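# Reorient a loose object on the palm using one hand

## Task

The object starts resting freely on the upward-facing palm. Rotate it inside this same hand until its orientation relative to the hand matches the two goal images. Only this hand may touch it (the wrist camera, the camera's post and the arm's final link count as part of the hand); any contact with something else, or the object leaving the hand, means failure. To finish, the object must rest motionless for a moment on the palm or fingers, clear of the wrist, camera and post, with the palm pointing straight up and no hand motor showing "moving" or "overload" or building toward a shutdown (motors dead from the start are exempt); then declare completion. The hand is then opened automatically, and the orientation must still be correct with the hand open: anything held in place only by the robot, rather than simply resting on the open hand, does not count.

## Robot and tools

Robot: one UR7e-type six-joint arm carrying a sixteen-motor right hand (index, middle, ring, thumb; four motors each). There is only one arm, so every row addresses that single arm and hand.

Frames. The scene frame has its origin on the table top under the arm's base, +z up, +y to the left when facing +x. Results report the hand point's position (m), orientation (quat wxyz) and velocities in this frame. The hand point sits in front of the palm where thumb tip meets index and middle tips. Its own axes: +z along the straightened fingers toward the tips; +x across the palm, away from the thumb; +y outward from the palm face (palm surface at y = -0.062 m). Straight fingers have knuckles at z = -0.017 m and tips 0.139 m beyond; bending moves tips toward +y. A rigid mast near the wrist on the palm side occupies x +0.05 to +0.10, z -0.16 to -0.11, up to y = +0.06 m and can collide. Fingertip rubber caps grip well; other hand surfaces are slippery.

Row format (used by execute_actions and move). One row is a flat list of 24 numbers, each in [-1, 1]:
1-6: dx, dy, dz, rx, ry, rz. These are offsets, not a pose: a target displacement of the hand point relative to its measured pose when the action began, expressed in the hand point's own axes. 1.0 equals 0.6 m for dx..dz and 180 degrees for the rotation vector rx, ry, rz. Every row of an action is measured from that same start pose, not chained from the prior row. For a call's first action, the start is the last pose reported in this scene.
7-22: absolute goal angles for the hinges, in this fixed order: index_mcp, index_abd, index_pip, index_dip, middle_mcp, middle_abd, middle_pip, middle_dip, ring_mcp, ring_abd, ring_pip, ring_dip, thumb_cmc, thumb_axl, thumb_mcp, thumb_ipl. Each maps linearly between the hinge's stops. Straight values: finger mcp +0.75, abd 0.00, pip +0.58, dip +0.70; thumb_cmc +0.71, thumb_axl +0.68, thumb_mcp +0.23, thumb_ipl +0.17. Moving a finger's mcp/pip/dip toward -1 curls it toward the palm; abd toward -1 swings the finger away from the thumb. thumb_cmc toward -1 brings the thumb from beside the palm round to its front; thumb_axl rolls it about its length; thumb_mcp and thumb_ipl toward -1 flex it (toward +z when axl is straight).
23: current_limit, mapping -1..+1 to 0..550 mA per motor (floor 11 mA). Low values also slow hinges and may leave a finger unable to lift.
24: speed, set-point rate = (speed+1)/2 × 5.9 rad/s (floor 0.001 of that). Defaults at start: current_limit +0.4, speed -0.6. Last sent values persist.

Tools.
execute_actions(actions): a list of actions; each action is a table of up to 15 rows, one row per 1/30 s step; a short table repeats its final row to fill 15 steps (0.5 s). An empty list just returns state and images.
move(target, speed, stop_force, blocking): target is one 24-number row, offsets from the latest reported pose; the hand numbers are sent at the start. speed is path top speed in m/s, 0.002-0.5 (default 0.25; rotation up to twice that in rad/s). Paths run 0.5-10 s and do not avoid obstacles. stop_force (9-40 N) ends the path when the wrist sensor feels that much extra push along the direction to the target; use only with slow, non-rotating moves, and omit it when leaving a contact. blocking=false returns after 0.5 s and cannot be combined with stop_force; poll with wait(0).
wait(seconds): 0-10 s, holding the last command.
stop: brakes a running move.
zoom_image(camera, region): camera is cam_high, cam_low (504x504) or cam_wrist (616x616, fisheye); region [x0, y0, x1, y1] in pixels, at most 504x504.
show_instructions: returns the goal reference images.
read_manual(section): licence texts only.
finished_scene(scene): ends scene 1 or 2 irreversibly and reports success.

Motion limits. Each control step the commanded pose is clipped to within 100 mm and 16 degrees of the measured pose, and arm motion trails commands by about 0.17 s; large moves may fall short, so send the remainder next. "Hand target" shows the pose currently pursued; "pose unreachable" means the clearance check altered the command; HELD step readings mark held-back rows.

Reading results. Per motor, in the order above: hand_goal (written goals), hand_measured (actual positions), hand_current_ma (positive pushes toward -1), hand_state (moving, goal, blocked, overload). A finger presses only while its goal lies past the object's surface. Move endings: done, off_target, moving, held, fault, contact (stop_force triggered); limits=paced means clipping, limits=held means steps were blocked. Wrist force/torque are in hand point axes, noisy, offset up to ~4 N, saturating near 50 N.

Hazards. A motor at 495 mA or more accumulates seconds; at 5 s it shuts off for 10 s. Contact torque at a joint's limit (wrist joints 24.3 N m, others 130) or 150 N external force triggers a 10 s fault stop and the rest of the call is skipped; hand commands sent during a stop are lost. Motors heating to 85 °C brake the arm. Avoid fast or forceful contacts, dropping the object, letting it touch anything but the hand, and knocking items off the table. Loose objects may occasionally be nudged. The simulation keeps running while you think.

Each tool is called after "Emit:" by a JSON object that holds its "api" and its "payload", one argument or row to a line.

Reference images:

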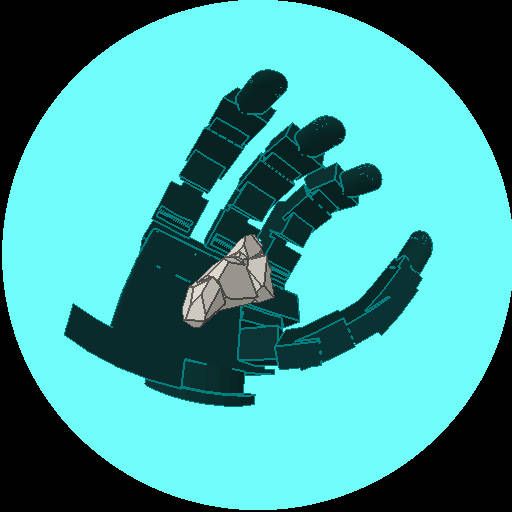

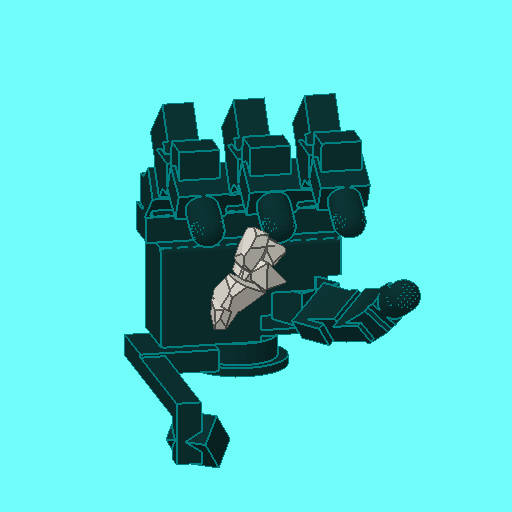

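## Session

Emit:
{"api": "execute_actions", "payload": {
  "actions": []
}}

Scene clock: 0.00 s.
end_effector_position=(+0.6136, +0.0569, +0.5017) hand_goal=(+0.046, +0.000, -0.008, +0.280, +0.046, +0.000, -0.008, +0.280, +0.046, +0.000, -0.008, +0.280, -0.104, +0.266, +0.032, -0.018) hand_measured=(+0.062, +0.000, -0.006, +0.282, +0.060, +0.000, -0.006, +0.282, +0.060, +0.000, -0.006, +0.282, -0.092, +0.270, +0.034, -0.016) hand_current_ma=(+84, +0, +13, +12, +80, +0, +13, +13, +80, +0, +13, +12, +67, +25, +13, +11) hand_state=(goal, goal, goal, goal, goal, goal, goal, goal, goal, goal, goal, goal, goal, goal, goal, goal) hand_current_limit=0.40 hand_speed=-0.60 end_effector_quat_wxyz=(+0.497, +0.465, +0.517, +0.519) end_effector_velocity=(-0.000, -0.000, +0.000) end_effector_angular_velocity=(+0.000, -0.000, -0.001)
Joint positions: [-0.144 -1.164  2.187 -4.191 -1.305 -0.023]
Joint velocities: [ 0.    -0.     0.    -0.    -0.001  0.   ]
Joint torques (N m, as the arm reports them, + toward a larger angle): no reading
Wrist force (N, on the end effector, along its own x y z axes, offset not removed): no reading
Wrist torque (N m, same axes, about the end effector's origin, offset not removed): no reading
Hand target: +0.614, +0.057, +0.502; +0.497, +0.465, +0.517, +0.519

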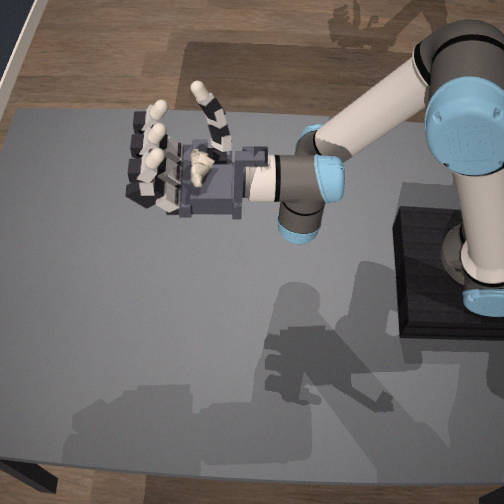

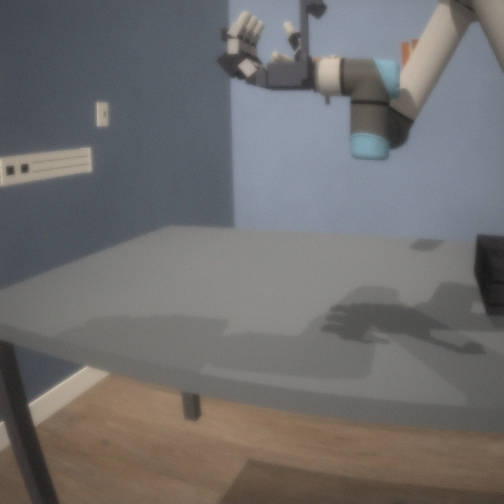

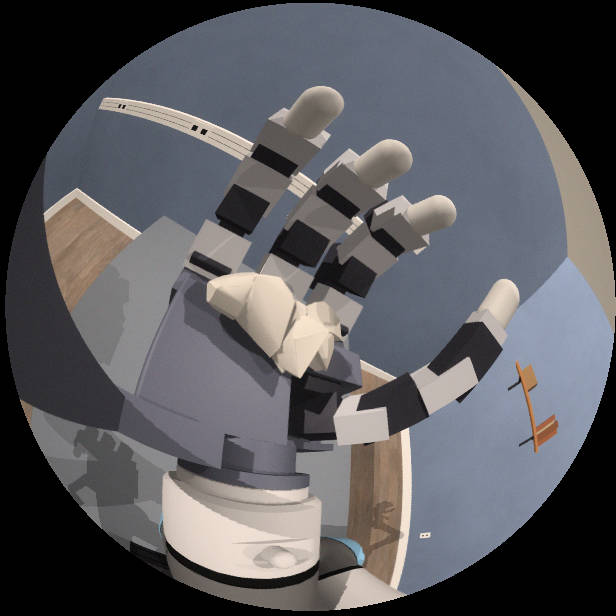

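Emit:
{"api": "zoom_image", "payload": {
  "camera": "cam_wrist",
  "region": [150, 220, 410, 450]
}}

Emit:
{"api": "zoom_image", "payload": {
  "camera": "cam_high",
  "region": [120, 80, 280, 230]
}}

Region (150, 220, 410, 450) of cam_wrist's 616x616 image, scaled by 1.938, with more detail than that image has; it fills the top 446 rows of this view, and the rest is white.

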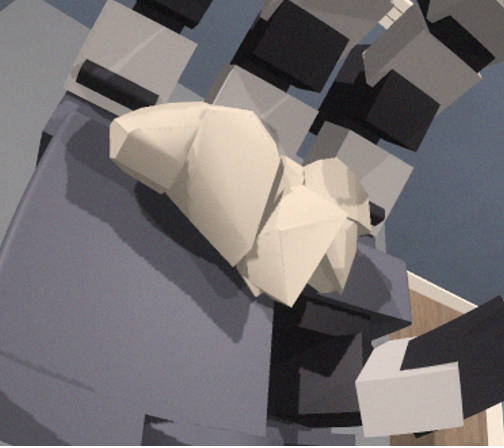

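Region (120, 80, 280, 230) of cam_high's 504x504 image, scaled by 3.150, with more detail than that image has; it fills the top 472 rows of this view, and the rest is white.

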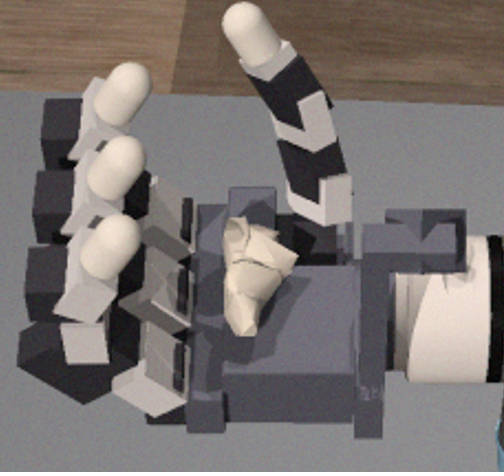

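Emit:
{"api": "execute_actions", "payload": {
  "actions": [
    [[0,0,0,0,0,0,0.046,0,0,0.28,0.046,0,0,0.28,0.55,0,-0.88,-0.6,-0.1,0.266,0.03,-0.02,0.4,-0.4]],
    [[0,0,0,0,0,0,0.046,0,0,0.28,0.046,0,0,0.28,0.55,0,-0.88,-0.6,-0.1,0.266,0.03,-0.02,0.4,-0.4]],
    [[0,0,0,0,0,0,0.046,0,0,0.28,0.046,0,0,0.28,0.3,0,-0.88,-0.6,-0.1,0.266,0.03,-0.02,0.4,-0.4]]
  ]
}}

Emit:
{"api": "zoom_image", "payload": {
  "camera": "cam_high",
  "region": [120, 80, 280, 230]
}}

Scene clock: 23.23 s.
end_effector_position=(+0.6136, +0.0569, +0.5017) hand_goal=(+0.046, +0.000, +0.000, +0.280, +0.046, +0.000, +0.000, +0.280, +0.300, +0.000, -0.880, -0.600, -0.100, +0.266, +0.030, -0.020) hand_measured=(+0.062, +0.000, -0.002, +0.282, +0.060, +0.000, -0.002, +0.282, +0.314, +0.000, -0.880, -0.598, -0.092, +0.270, +0.032, -0.018) hand_current_ma=(+83, +0, -14, +12, +80, +0, -14, +13, +79, +0, +4, +11, +44, +25, +14, +12) hand_state=(goal, goal, goal, goal, goal, goal, goal, goal, goal, goal, goal, goal, goal, goal, goal, goal) hand_current_limit=0.40 hand_speed=-0.40 end_effector_quat_wxyz=(+0.497, +0.465, +0.517, +0.519) end_effector_velocity=(+0.000, -0.000, -0.001) end_effector_angular_velocity=(+0.001, +0.002, -0.000)
Joint positions: [-0.144 -1.164  2.187 -4.191 -1.305 -0.023]
Joint velocities: [-0.001  0.001  0.001  0.001  0.     0.   ]
Joint torques (N m, as the arm reports them, + toward a larger angle): [  8.96 -28.85  -2.29  -2.94  -1.83  -2.48]
Wrist force (N, on the end effector, along its own x y z axes, offset not removed): [-0.1 1.7 0.3]
Wrist torque (N m, same axes, about the end effector's origin, offset not removed): [0.01 -0.02 -0.11]
Hand target: +0.614, +0.057, +0.502; +0.497, +0.465, +0.517, +0.519
Off the commanded pose: 0.000 m, 0 deg.
Step readings (end_effector_position; steps 1 to 15: 1st action; 16 to 30: 2nd action; 31 to 45: 3rd action):
0: (+0.6136, +0.0569, +0.5017)
1: (+0.6136, +0.0569, +0.5017)
2: (+0.6136, +0.0569, +0.5017)
4: (+0.6136, +0.0569, +0.5017)
8: (+0.6136, +0.0569, +0.5017)
15: (+0.6136, +0.0569, +0.5017)
16: (+0.6136, +0.0569, +0.5017)
17: (+0.6136, +0.0569, +0.5017)
19: (+0.6136, +0.0569, +0.5017)
23: (+0.6136, +0.0569, +0.5017)
30: (+0.6136, +0.0569, +0.5017)
31: (+0.6136, +0.0569, +0.5017)
32: (+0.6136, +0.0569, +0.5017)
34: (+0.6136, +0.0569, +0.5017)
38: (+0.6136, +0.0569, +0.5017)
45: end_effector_position above

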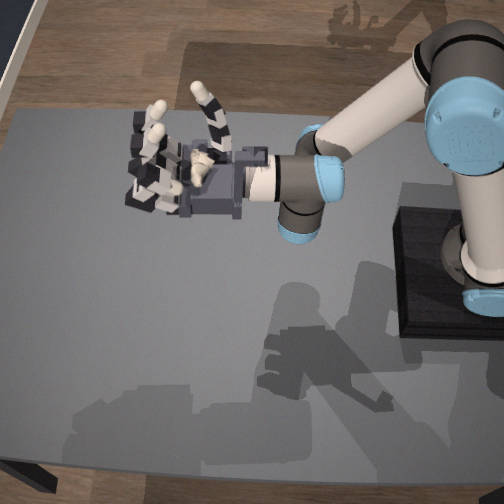

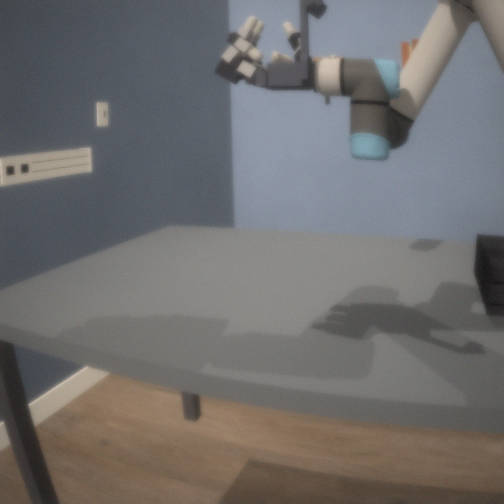

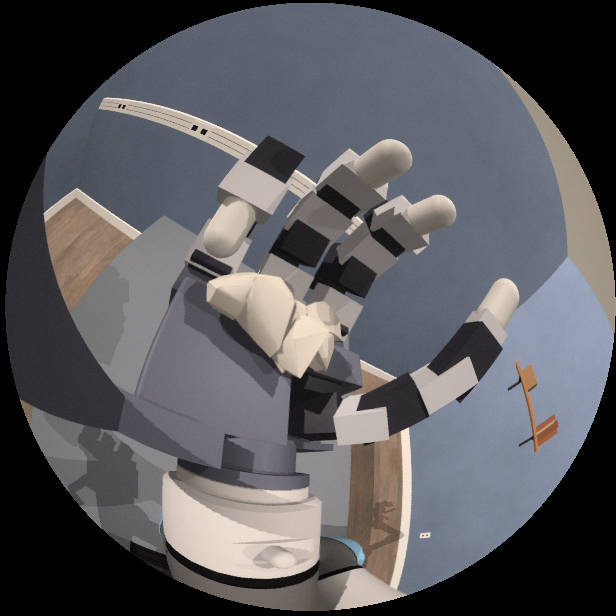

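Region (120, 80, 280, 230) of cam_high's 504x504 image, scaled by 3.150, with more detail than that image has; it fills the top 472 rows of this view, and the rest is white.

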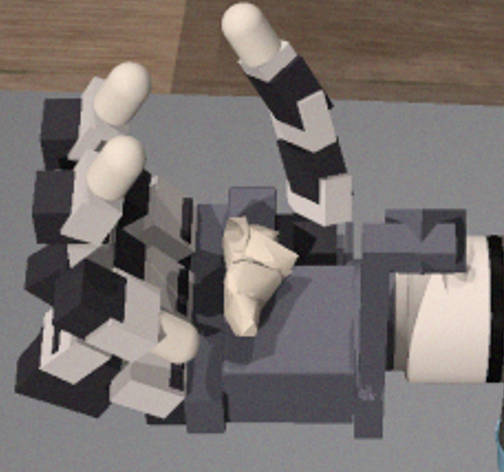

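Emit:
{"api": "execute_actions", "payload": {
  "actions": [
    [[0,0,0,0,0,0,0.046,0,0,0.28,0.046,0,0,0.28,0.3,-0.55,-0.88,-0.55,-0.1,0.266,0.03,-0.02,0.4,-0.6]],
    [[0,0,0,0,0,0,0.046,0,0,0.28,0.046,0,0,0.28,0.12,-0.55,-0.88,-0.38,-0.1,0.266,0.03,-0.02,0.4,-0.6]],
    [[0,0,0,0,0,0,0.046,0,0,0.28,0.046,0,0,0.28,-0.07,-0.7,-0.88,-0.17,-0.1,0.266,0.03,-0.02,0.4,-0.6]]
  ]
}}

Emit:
{"api": "zoom_image", "payload": {
  "camera": "cam_high",
  "region": [120, 80, 280, 230]
}}

Scene clock: 35.17 s.
end_effector_position=(+0.6136, +0.0569, +0.5017) hand_goal=(+0.046, +0.000, +0.000, +0.280, +0.046, +0.000, +0.000, +0.280, -0.070, -0.700, -0.880, -0.170, -0.100, +0.266, +0.030, -0.020) hand_measured=(+0.062, +0.000, -0.002, +0.282, +0.060, +0.000, -0.002, +0.282, -0.062, -0.698, -0.880, -0.172, -0.092, +0.270, +0.032, -0.018) hand_current_ma=(+83, +0, -14, +12, +80, +0, -14, +13, +48, +10, +3, -16, +44, +25, +14, +11) hand_state=(goal, goal, goal, goal, goal, goal, goal, goal, goal, goal, goal, goal, goal, goal, goal, goal) hand_current_limit=0.40 hand_speed=-0.60 end_effector_quat_wxyz=(+0.497, +0.465, +0.517, +0.519) end_effector_velocity=(-0.000, +0.001, -0.000) end_effector_angular_velocity=(+0.000, +0.000, +0.001)
Joint positions: [-0.144 -1.164  2.187 -4.191 -1.305 -0.023]
Joint velocities: [ 0.001  0.     0.001 -0.001  0.     0.   ]
Joint torques (N m, as the arm reports them, + toward a larger angle): [  9.11 -28.94  -2.49  -2.79  -1.96  -2.7 ]
Wrist force (N, on the end effector, along its own x y z axes, offset not removed): [-3.6 0.0 -2.2]
Wrist torque (N m, same axes, about the end effector's origin, offset not removed): [-0.09 0.47 -0.56]
Hand target: +0.614, +0.057, +0.502; +0.497, +0.465, +0.517, +0.519
Off the commanded pose: 0.000 m, 0 deg.
Step readings (end_effector_position; steps 1 to 15: 1st action; 16 to 30: 2nd action; 31 to 45: 3rd action):
0: (+0.6136, +0.0569, +0.5017)
1: (+0.6136, +0.0569, +0.5017)
2: (+0.6136, +0.0569, +0.5017)
4: (+0.6136, +0.0569, +0.5017)
8: (+0.6136, +0.0569, +0.5017)
15: (+0.6136, +0.0569, +0.5017)
16: (+0.6136, +0.0569, +0.5017)
17: (+0.6136, +0.0569, +0.5017)
19: (+0.6136, +0.0569, +0.5017)
23: (+0.6136, +0.0569, +0.5017)
30: (+0.6136, +0.0569, +0.5017)
31: (+0.6136, +0.0569, +0.5017)
32: (+0.6136, +0.0569, +0.5017)
34: (+0.6136, +0.0569, +0.5017)
38: (+0.6136, +0.0569, +0.5017)
45: end_effector_position above

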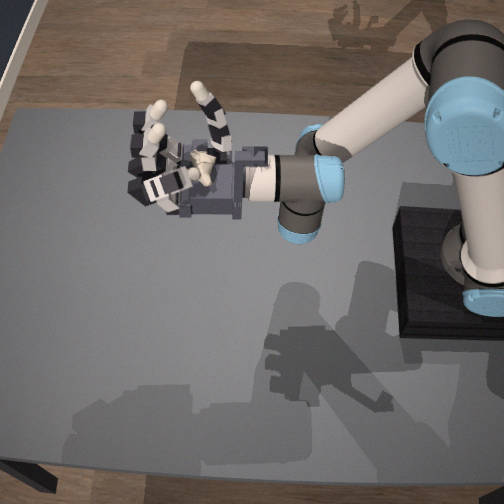

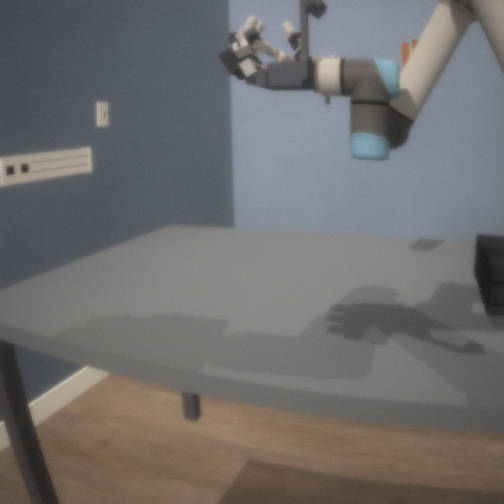

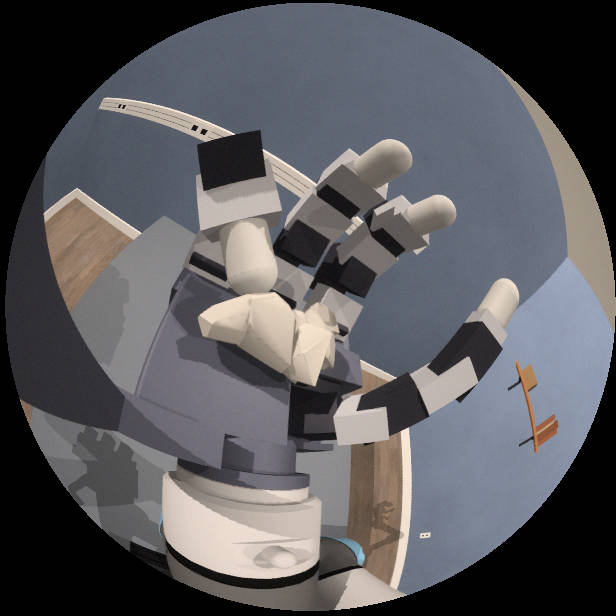

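Region (120, 80, 280, 230) of cam_high's 504x504 image, scaled by 3.150, with more detail than that image has; it fills the top 472 rows of this view, and the rest is white.

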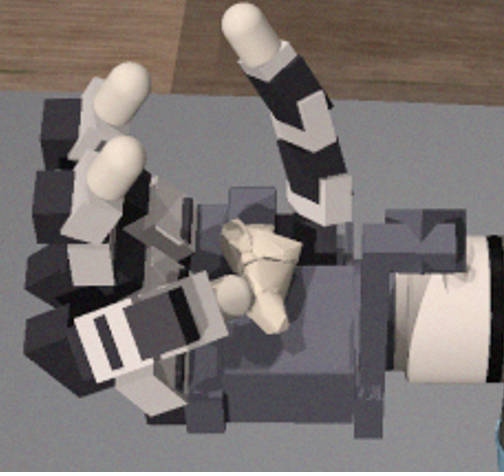

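Working. Continue.

Emit:
{"api": "execute_actions", "payload": {
  "actions": [
    [[0,0,0,0,0,0,0.046,0,0,0.28,0.046,0,0,0.28,-0.25,-0.6,-0.82,-0.1,-0.1,0.266,0.03,-0.02,0.4,-0.6]],
    [[0,0,0,0,0,0,0.046,0,0,0.28,0.046,0,0,0.28,-0.42,-0.6,-0.73,0.03,-0.1,0.266,0.03,-0.02,0.4,-0.6]]
  ]
}}

Emit:
{"api": "zoom_image", "payload": {
  "camera": "cam_high",
  "region": [120, 80, 280, 230]
}}

Scene clock: 44.90 s.
end_effector_position=(+0.6136, +0.0569, +0.5017) hand_goal=(+0.046, +0.000, +0.000, +0.280, +0.046, +0.000, +0.000, +0.280, -0.420, -0.600, -0.730, +0.030, -0.100, +0.266, +0.030, -0.020) hand_measured=(+0.062, +0.000, -0.002, +0.282, +0.060, +0.000, -0.002, +0.282, -0.418, -0.606, -0.738, +0.028, -0.092, +0.270, +0.032, -0.018) hand_current_ma=(+83, +0, -14, +12, +80, +0, -14, +13, +9, -24, -36, -16, +44, +25, +14, +11) hand_state=(goal, goal, goal, goal, goal, goal, goal, goal, goal, goal, goal, goal, goal, goal, goal, goal) hand_current_limit=0.40 hand_speed=-0.60 end_effector_quat_wxyz=(+0.497, +0.465, +0.517, +0.519) end_effector_velocity=(+0.000, -0.000, -0.000) end_effector_angular_velocity=(+0.000, +0.000, -0.000)
Joint positions: [-0.144 -1.164  2.187 -4.191 -1.305 -0.023]
Joint velocities: [ 0.     0.     0.    -0.    -0.001  0.   ]
Joint torques (N m, as the arm reports them, + toward a larger angle): [  8.87 -30.47  -2.61  -3.22  -1.94  -2.61]
Wrist force (N, on the end effector, along its own x y z axes, offset not removed): [-2.6 -0.9 -2.3]
Wrist torque (N m, same axes, about the end effector's origin, offset not removed): [-0.15 0.40 -0.26]
Hand target: +0.614, +0.057, +0.502; +0.497, +0.465, +0.517, +0.519
Off the commanded pose: 0.000 m, 0 deg.
Step readings (end_effector_position; steps 1 to 15: 1st action; 16 to 30: 2nd action):
0: (+0.6136, +0.0569, +0.5017)
1: (+0.6136, +0.0569, +0.5017)
2: (+0.6136, +0.0569, +0.5017)
4: (+0.6136, +0.0569, +0.5017)
8: (+0.6136, +0.0569, +0.5017)
15: (+0.6136, +0.0569, +0.5017)
16: (+0.6136, +0.0569, +0.5017)
17: (+0.6136, +0.0569, +0.5017)
19: (+0.6136, +0.0569, +0.5017)
23: (+0.6136, +0.0569, +0.5017)
30: end_effector_position above

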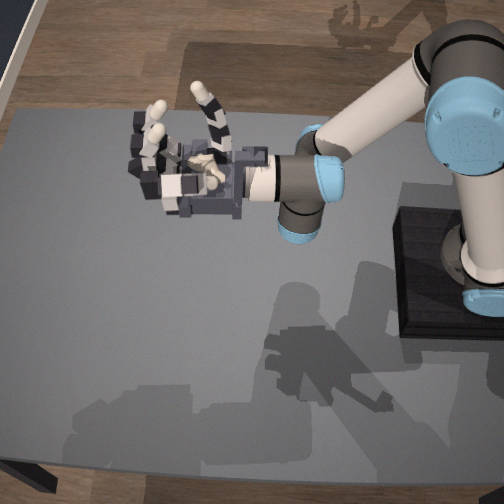

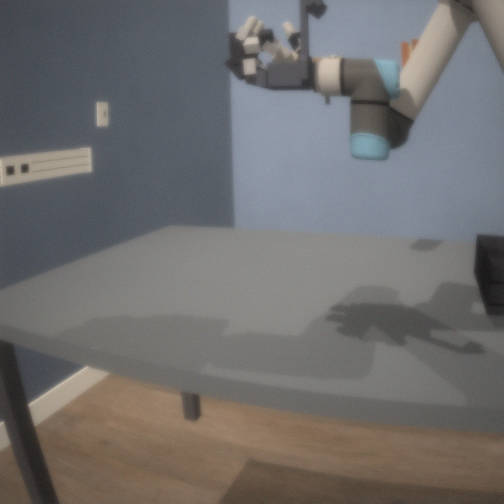

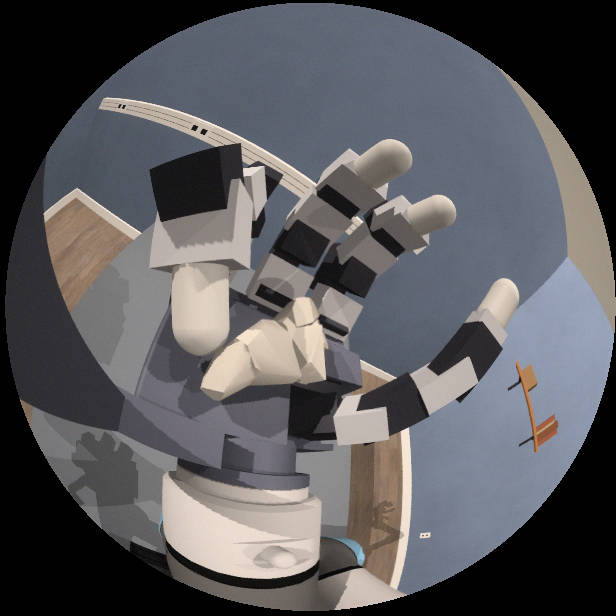

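Region (120, 80, 280, 230) of cam_high's 504x504 image, scaled by 3.150, with more detail than that image has; it fills the top 472 rows of this view, and the rest is white.

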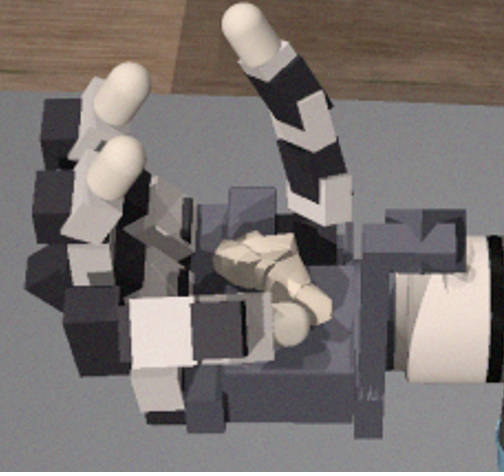

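Emit:
{"api": "execute_actions", "payload": {
  "actions": [
    [[0,0,0,0,0,0,0.046,0,0,0.28,0.046,0,0,0.28,-0.55,-0.8,-0.75,-0.03,-0.1,0.266,0.03,-0.02,0.4,-0.6]],
    [[0,0,0,0,0,0,0.046,0,0,0.28,0.046,0,0,0.28,-0.4,-0.3,-0.7,0.05,-0.1,0.266,0.03,-0.02,0.4,-0.6]],
    [[0,0,0,0,0,0,0.046,0,0,0.28,0.046,0,0,0.28,0.0,-0.2,-0.6,0.05,-0.1,0.266,0.03,-0.02,0.4,-0.6]]
  ]
}}

Emit:
{"api": "zoom_image", "payload": {
  "camera": "cam_wrist",
  "region": [150, 220, 410, 450]
}}

Scene clock: 54.47 s.
end_effector_position=(+0.6136, +0.0569, +0.5017) hand_goal=(+0.046, +0.000, +0.000, +0.280, +0.046, +0.000, +0.000, +0.280, +0.000, -0.200, -0.600, +0.050, -0.100, +0.266, +0.030, -0.020) hand_measured=(+0.062, +0.000, -0.002, +0.282, +0.060, +0.000, -0.002, +0.282, -0.030, -0.204, -0.608, +0.046, -0.092, +0.270, +0.032, -0.018) hand_current_ma=(+83, +0, -14, +12, +80, +0, -14, +13, +35, -20, -38, -18, +44, +25, +14, +11) hand_state=(goal, goal, goal, goal, goal, goal, goal, goal, moving, goal, goal, goal, goal, goal, goal, goal) hand_current_limit=0.40 hand_speed=-0.60 end_effector_quat_wxyz=(+0.497, +0.465, +0.517, +0.519) end_effector_velocity=(+0.000, -0.000, -0.001) end_effector_angular_velocity=(+0.000, +0.001, +0.001)
Joint positions: [-0.144 -1.164  2.187 -4.191 -1.305 -0.023]
Joint velocities: [-0.     0.001  0.     0.     0.001  0.   ]
Joint torques (N m, as the arm reports them, + toward a larger angle): [  8.84 -28.97  -1.75  -3.18  -2.    -2.3 ]
Wrist force (N, on the end effector, along its own x y z axes, offset not removed): [-2.2 -0.1 1.9]
Wrist torque (N m, same axes, about the end effector's origin, offset not removed): [-0.42 0.16 -0.32]
Hand target: +0.614, +0.057, +0.502; +0.497, +0.465, +0.517, +0.519
Off the commanded pose: 0.000 m, 0 deg.
Step readings (end_effector_position; steps 1 to 15: 1st action; 16 to 30: 2nd action; 31 to 45: 3rd action):
0: (+0.6136, +0.0569, +0.5017)
1: (+0.6136, +0.0569, +0.5017)
2: (+0.6136, +0.0569, +0.5017)
4: (+0.6136, +0.0569, +0.5017)
8: (+0.6136, +0.0569, +0.5017)
15: (+0.6136, +0.0569, +0.5017)
16: (+0.6136, +0.0569, +0.5017)
17: (+0.6136, +0.0569, +0.5017)
19: (+0.6136, +0.0569, +0.5017)
23: (+0.6136, +0.0569, +0.5017)
30: (+0.6136, +0.0569, +0.5017)
31: (+0.6136, +0.0569, +0.5017)
32: (+0.6136, +0.0569, +0.5017)
34: (+0.6136, +0.0569, +0.5017)
38: (+0.6136, +0.0569, +0.5017)
45: end_effector_position above

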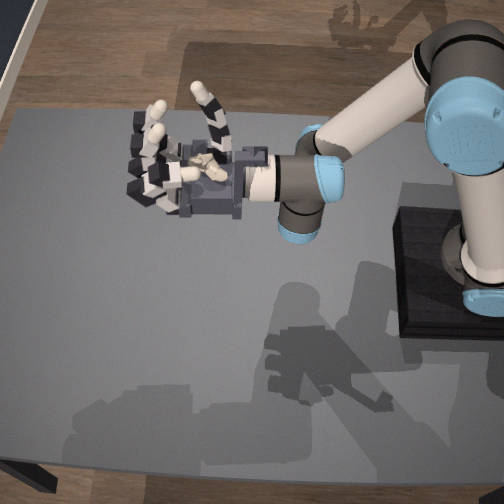

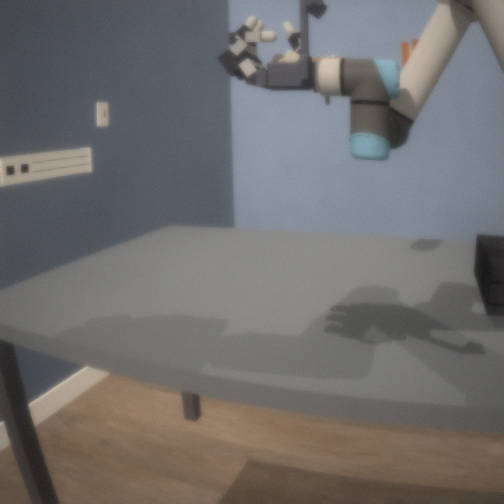

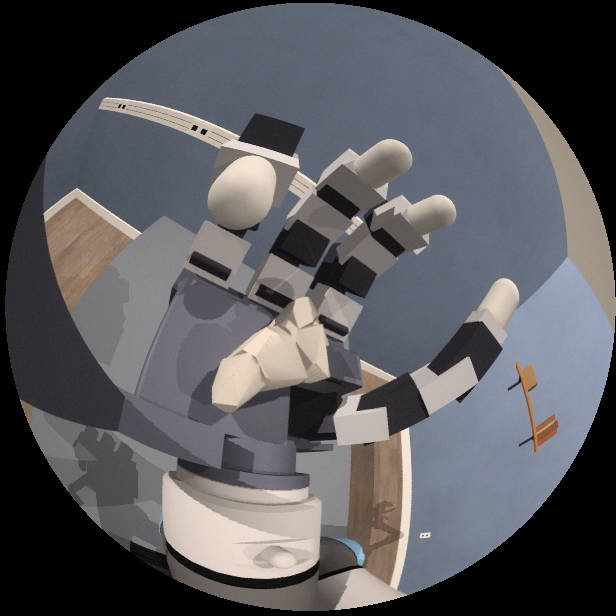

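Region (150, 220, 410, 450) of cam_wrist's 616x616 image, scaled by 1.938, with more detail than that image has; it fills the top 446 rows of this view, and the rest is white.

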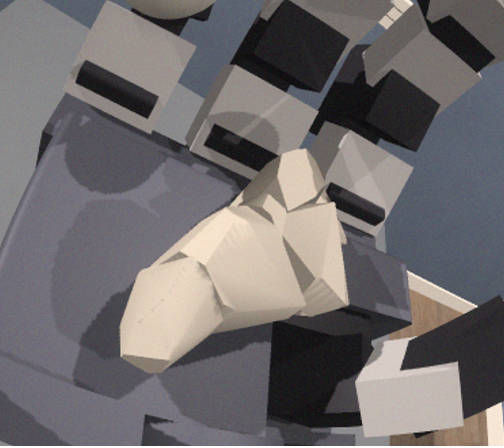

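Emit:
{"api": "move", "payload": {
  "target": [0,0,0,0.0105,0,0.01,0.046,0,0,0.28,0.046,0,0,0.28,0.0,-0.2,-0.6,0.05,-0.1,0.266,0.03,-0.02,0.4,-0.6],
  "speed": 0.05
}}

Emit:
{"api": "finished_scene", "payload": {
  "scene": 1
}}

Scene clock: 70.27 s.
end_effector_position=(+0.6136, +0.0569, +0.5017) hand_goal=(+0.046, +0.000, +0.000, +0.280, +0.046, +0.000, +0.000, +0.280, +0.000, -0.200, -0.600, +0.050, -0.100, +0.266, +0.030, -0.020) hand_measured=(+0.062, +0.000, -0.002, +0.282, +0.060, +0.000, -0.002, +0.282, +0.002, -0.204, -0.608, +0.046, -0.092, +0.270, +0.032, -0.018) hand_current_ma=(+83, +0, -14, +12, +80, +0, -14, +13, +6, -19, -38, -18, +44, +25, +14, +11) hand_state=(goal, goal, goal, goal, goal, goal, goal, goal, goal, goal, goal, goal, goal, goal, goal, goal) hand_current_limit=0.40 hand_speed=-0.60 end_effector_quat_wxyz=(+0.482, +0.481, +0.518, +0.518) end_effector_velocity=(-0.000, -0.000, +0.000) end_effector_angular_velocity=(+0.009, +0.011, +0.000)
Joint positions: [-0.139 -1.193  2.2   -4.142 -1.31  -0.002]
Joint velocities: [ 0.001 -0.01   0.004  0.016 -0.001  0.007]
Joint torques (N m, as the arm reports them, + toward a larger angle): [  9.46 -47.04  -1.63  -0.1   -2.18   1.98]
Wrist force (N, on the end effector, along its own x y z axes, offset not removed): [-0.5 1.6 -2.2]
Wrist torque (N m, same axes, about the end effector's origin, offset not removed): [0.22 0.10 -0.18]
Hand target: +0.614, +0.057, +0.502; +0.481, +0.481, +0.518, +0.518
Off the commanded pose: 0.000 m, 0 deg.
move: done

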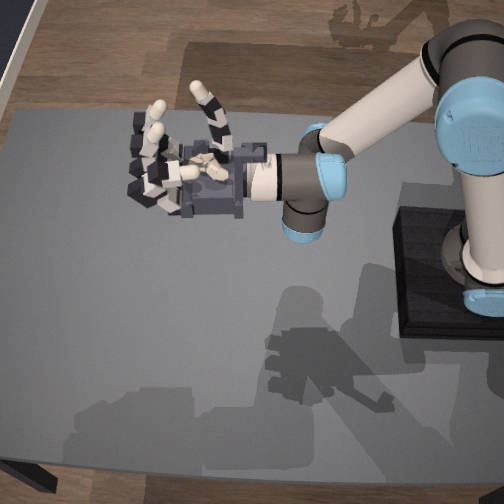

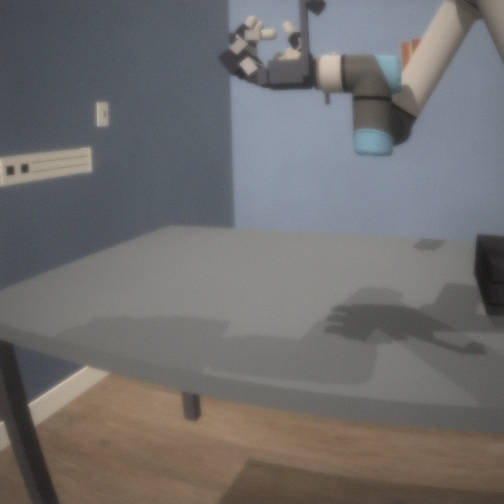

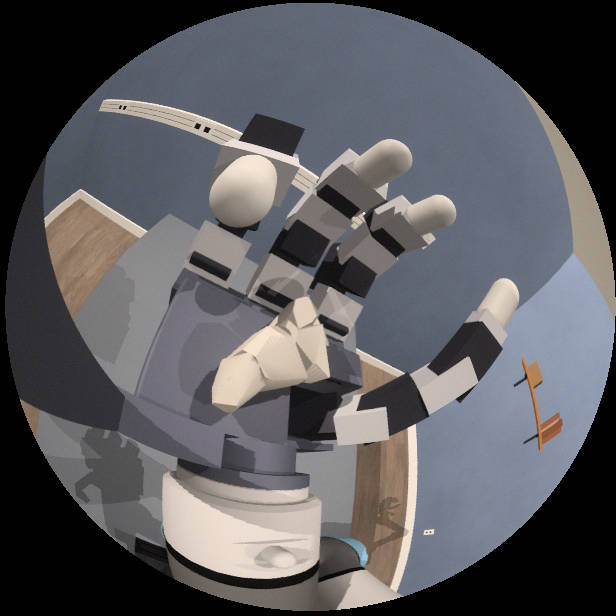

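The scene is finished: the task was done.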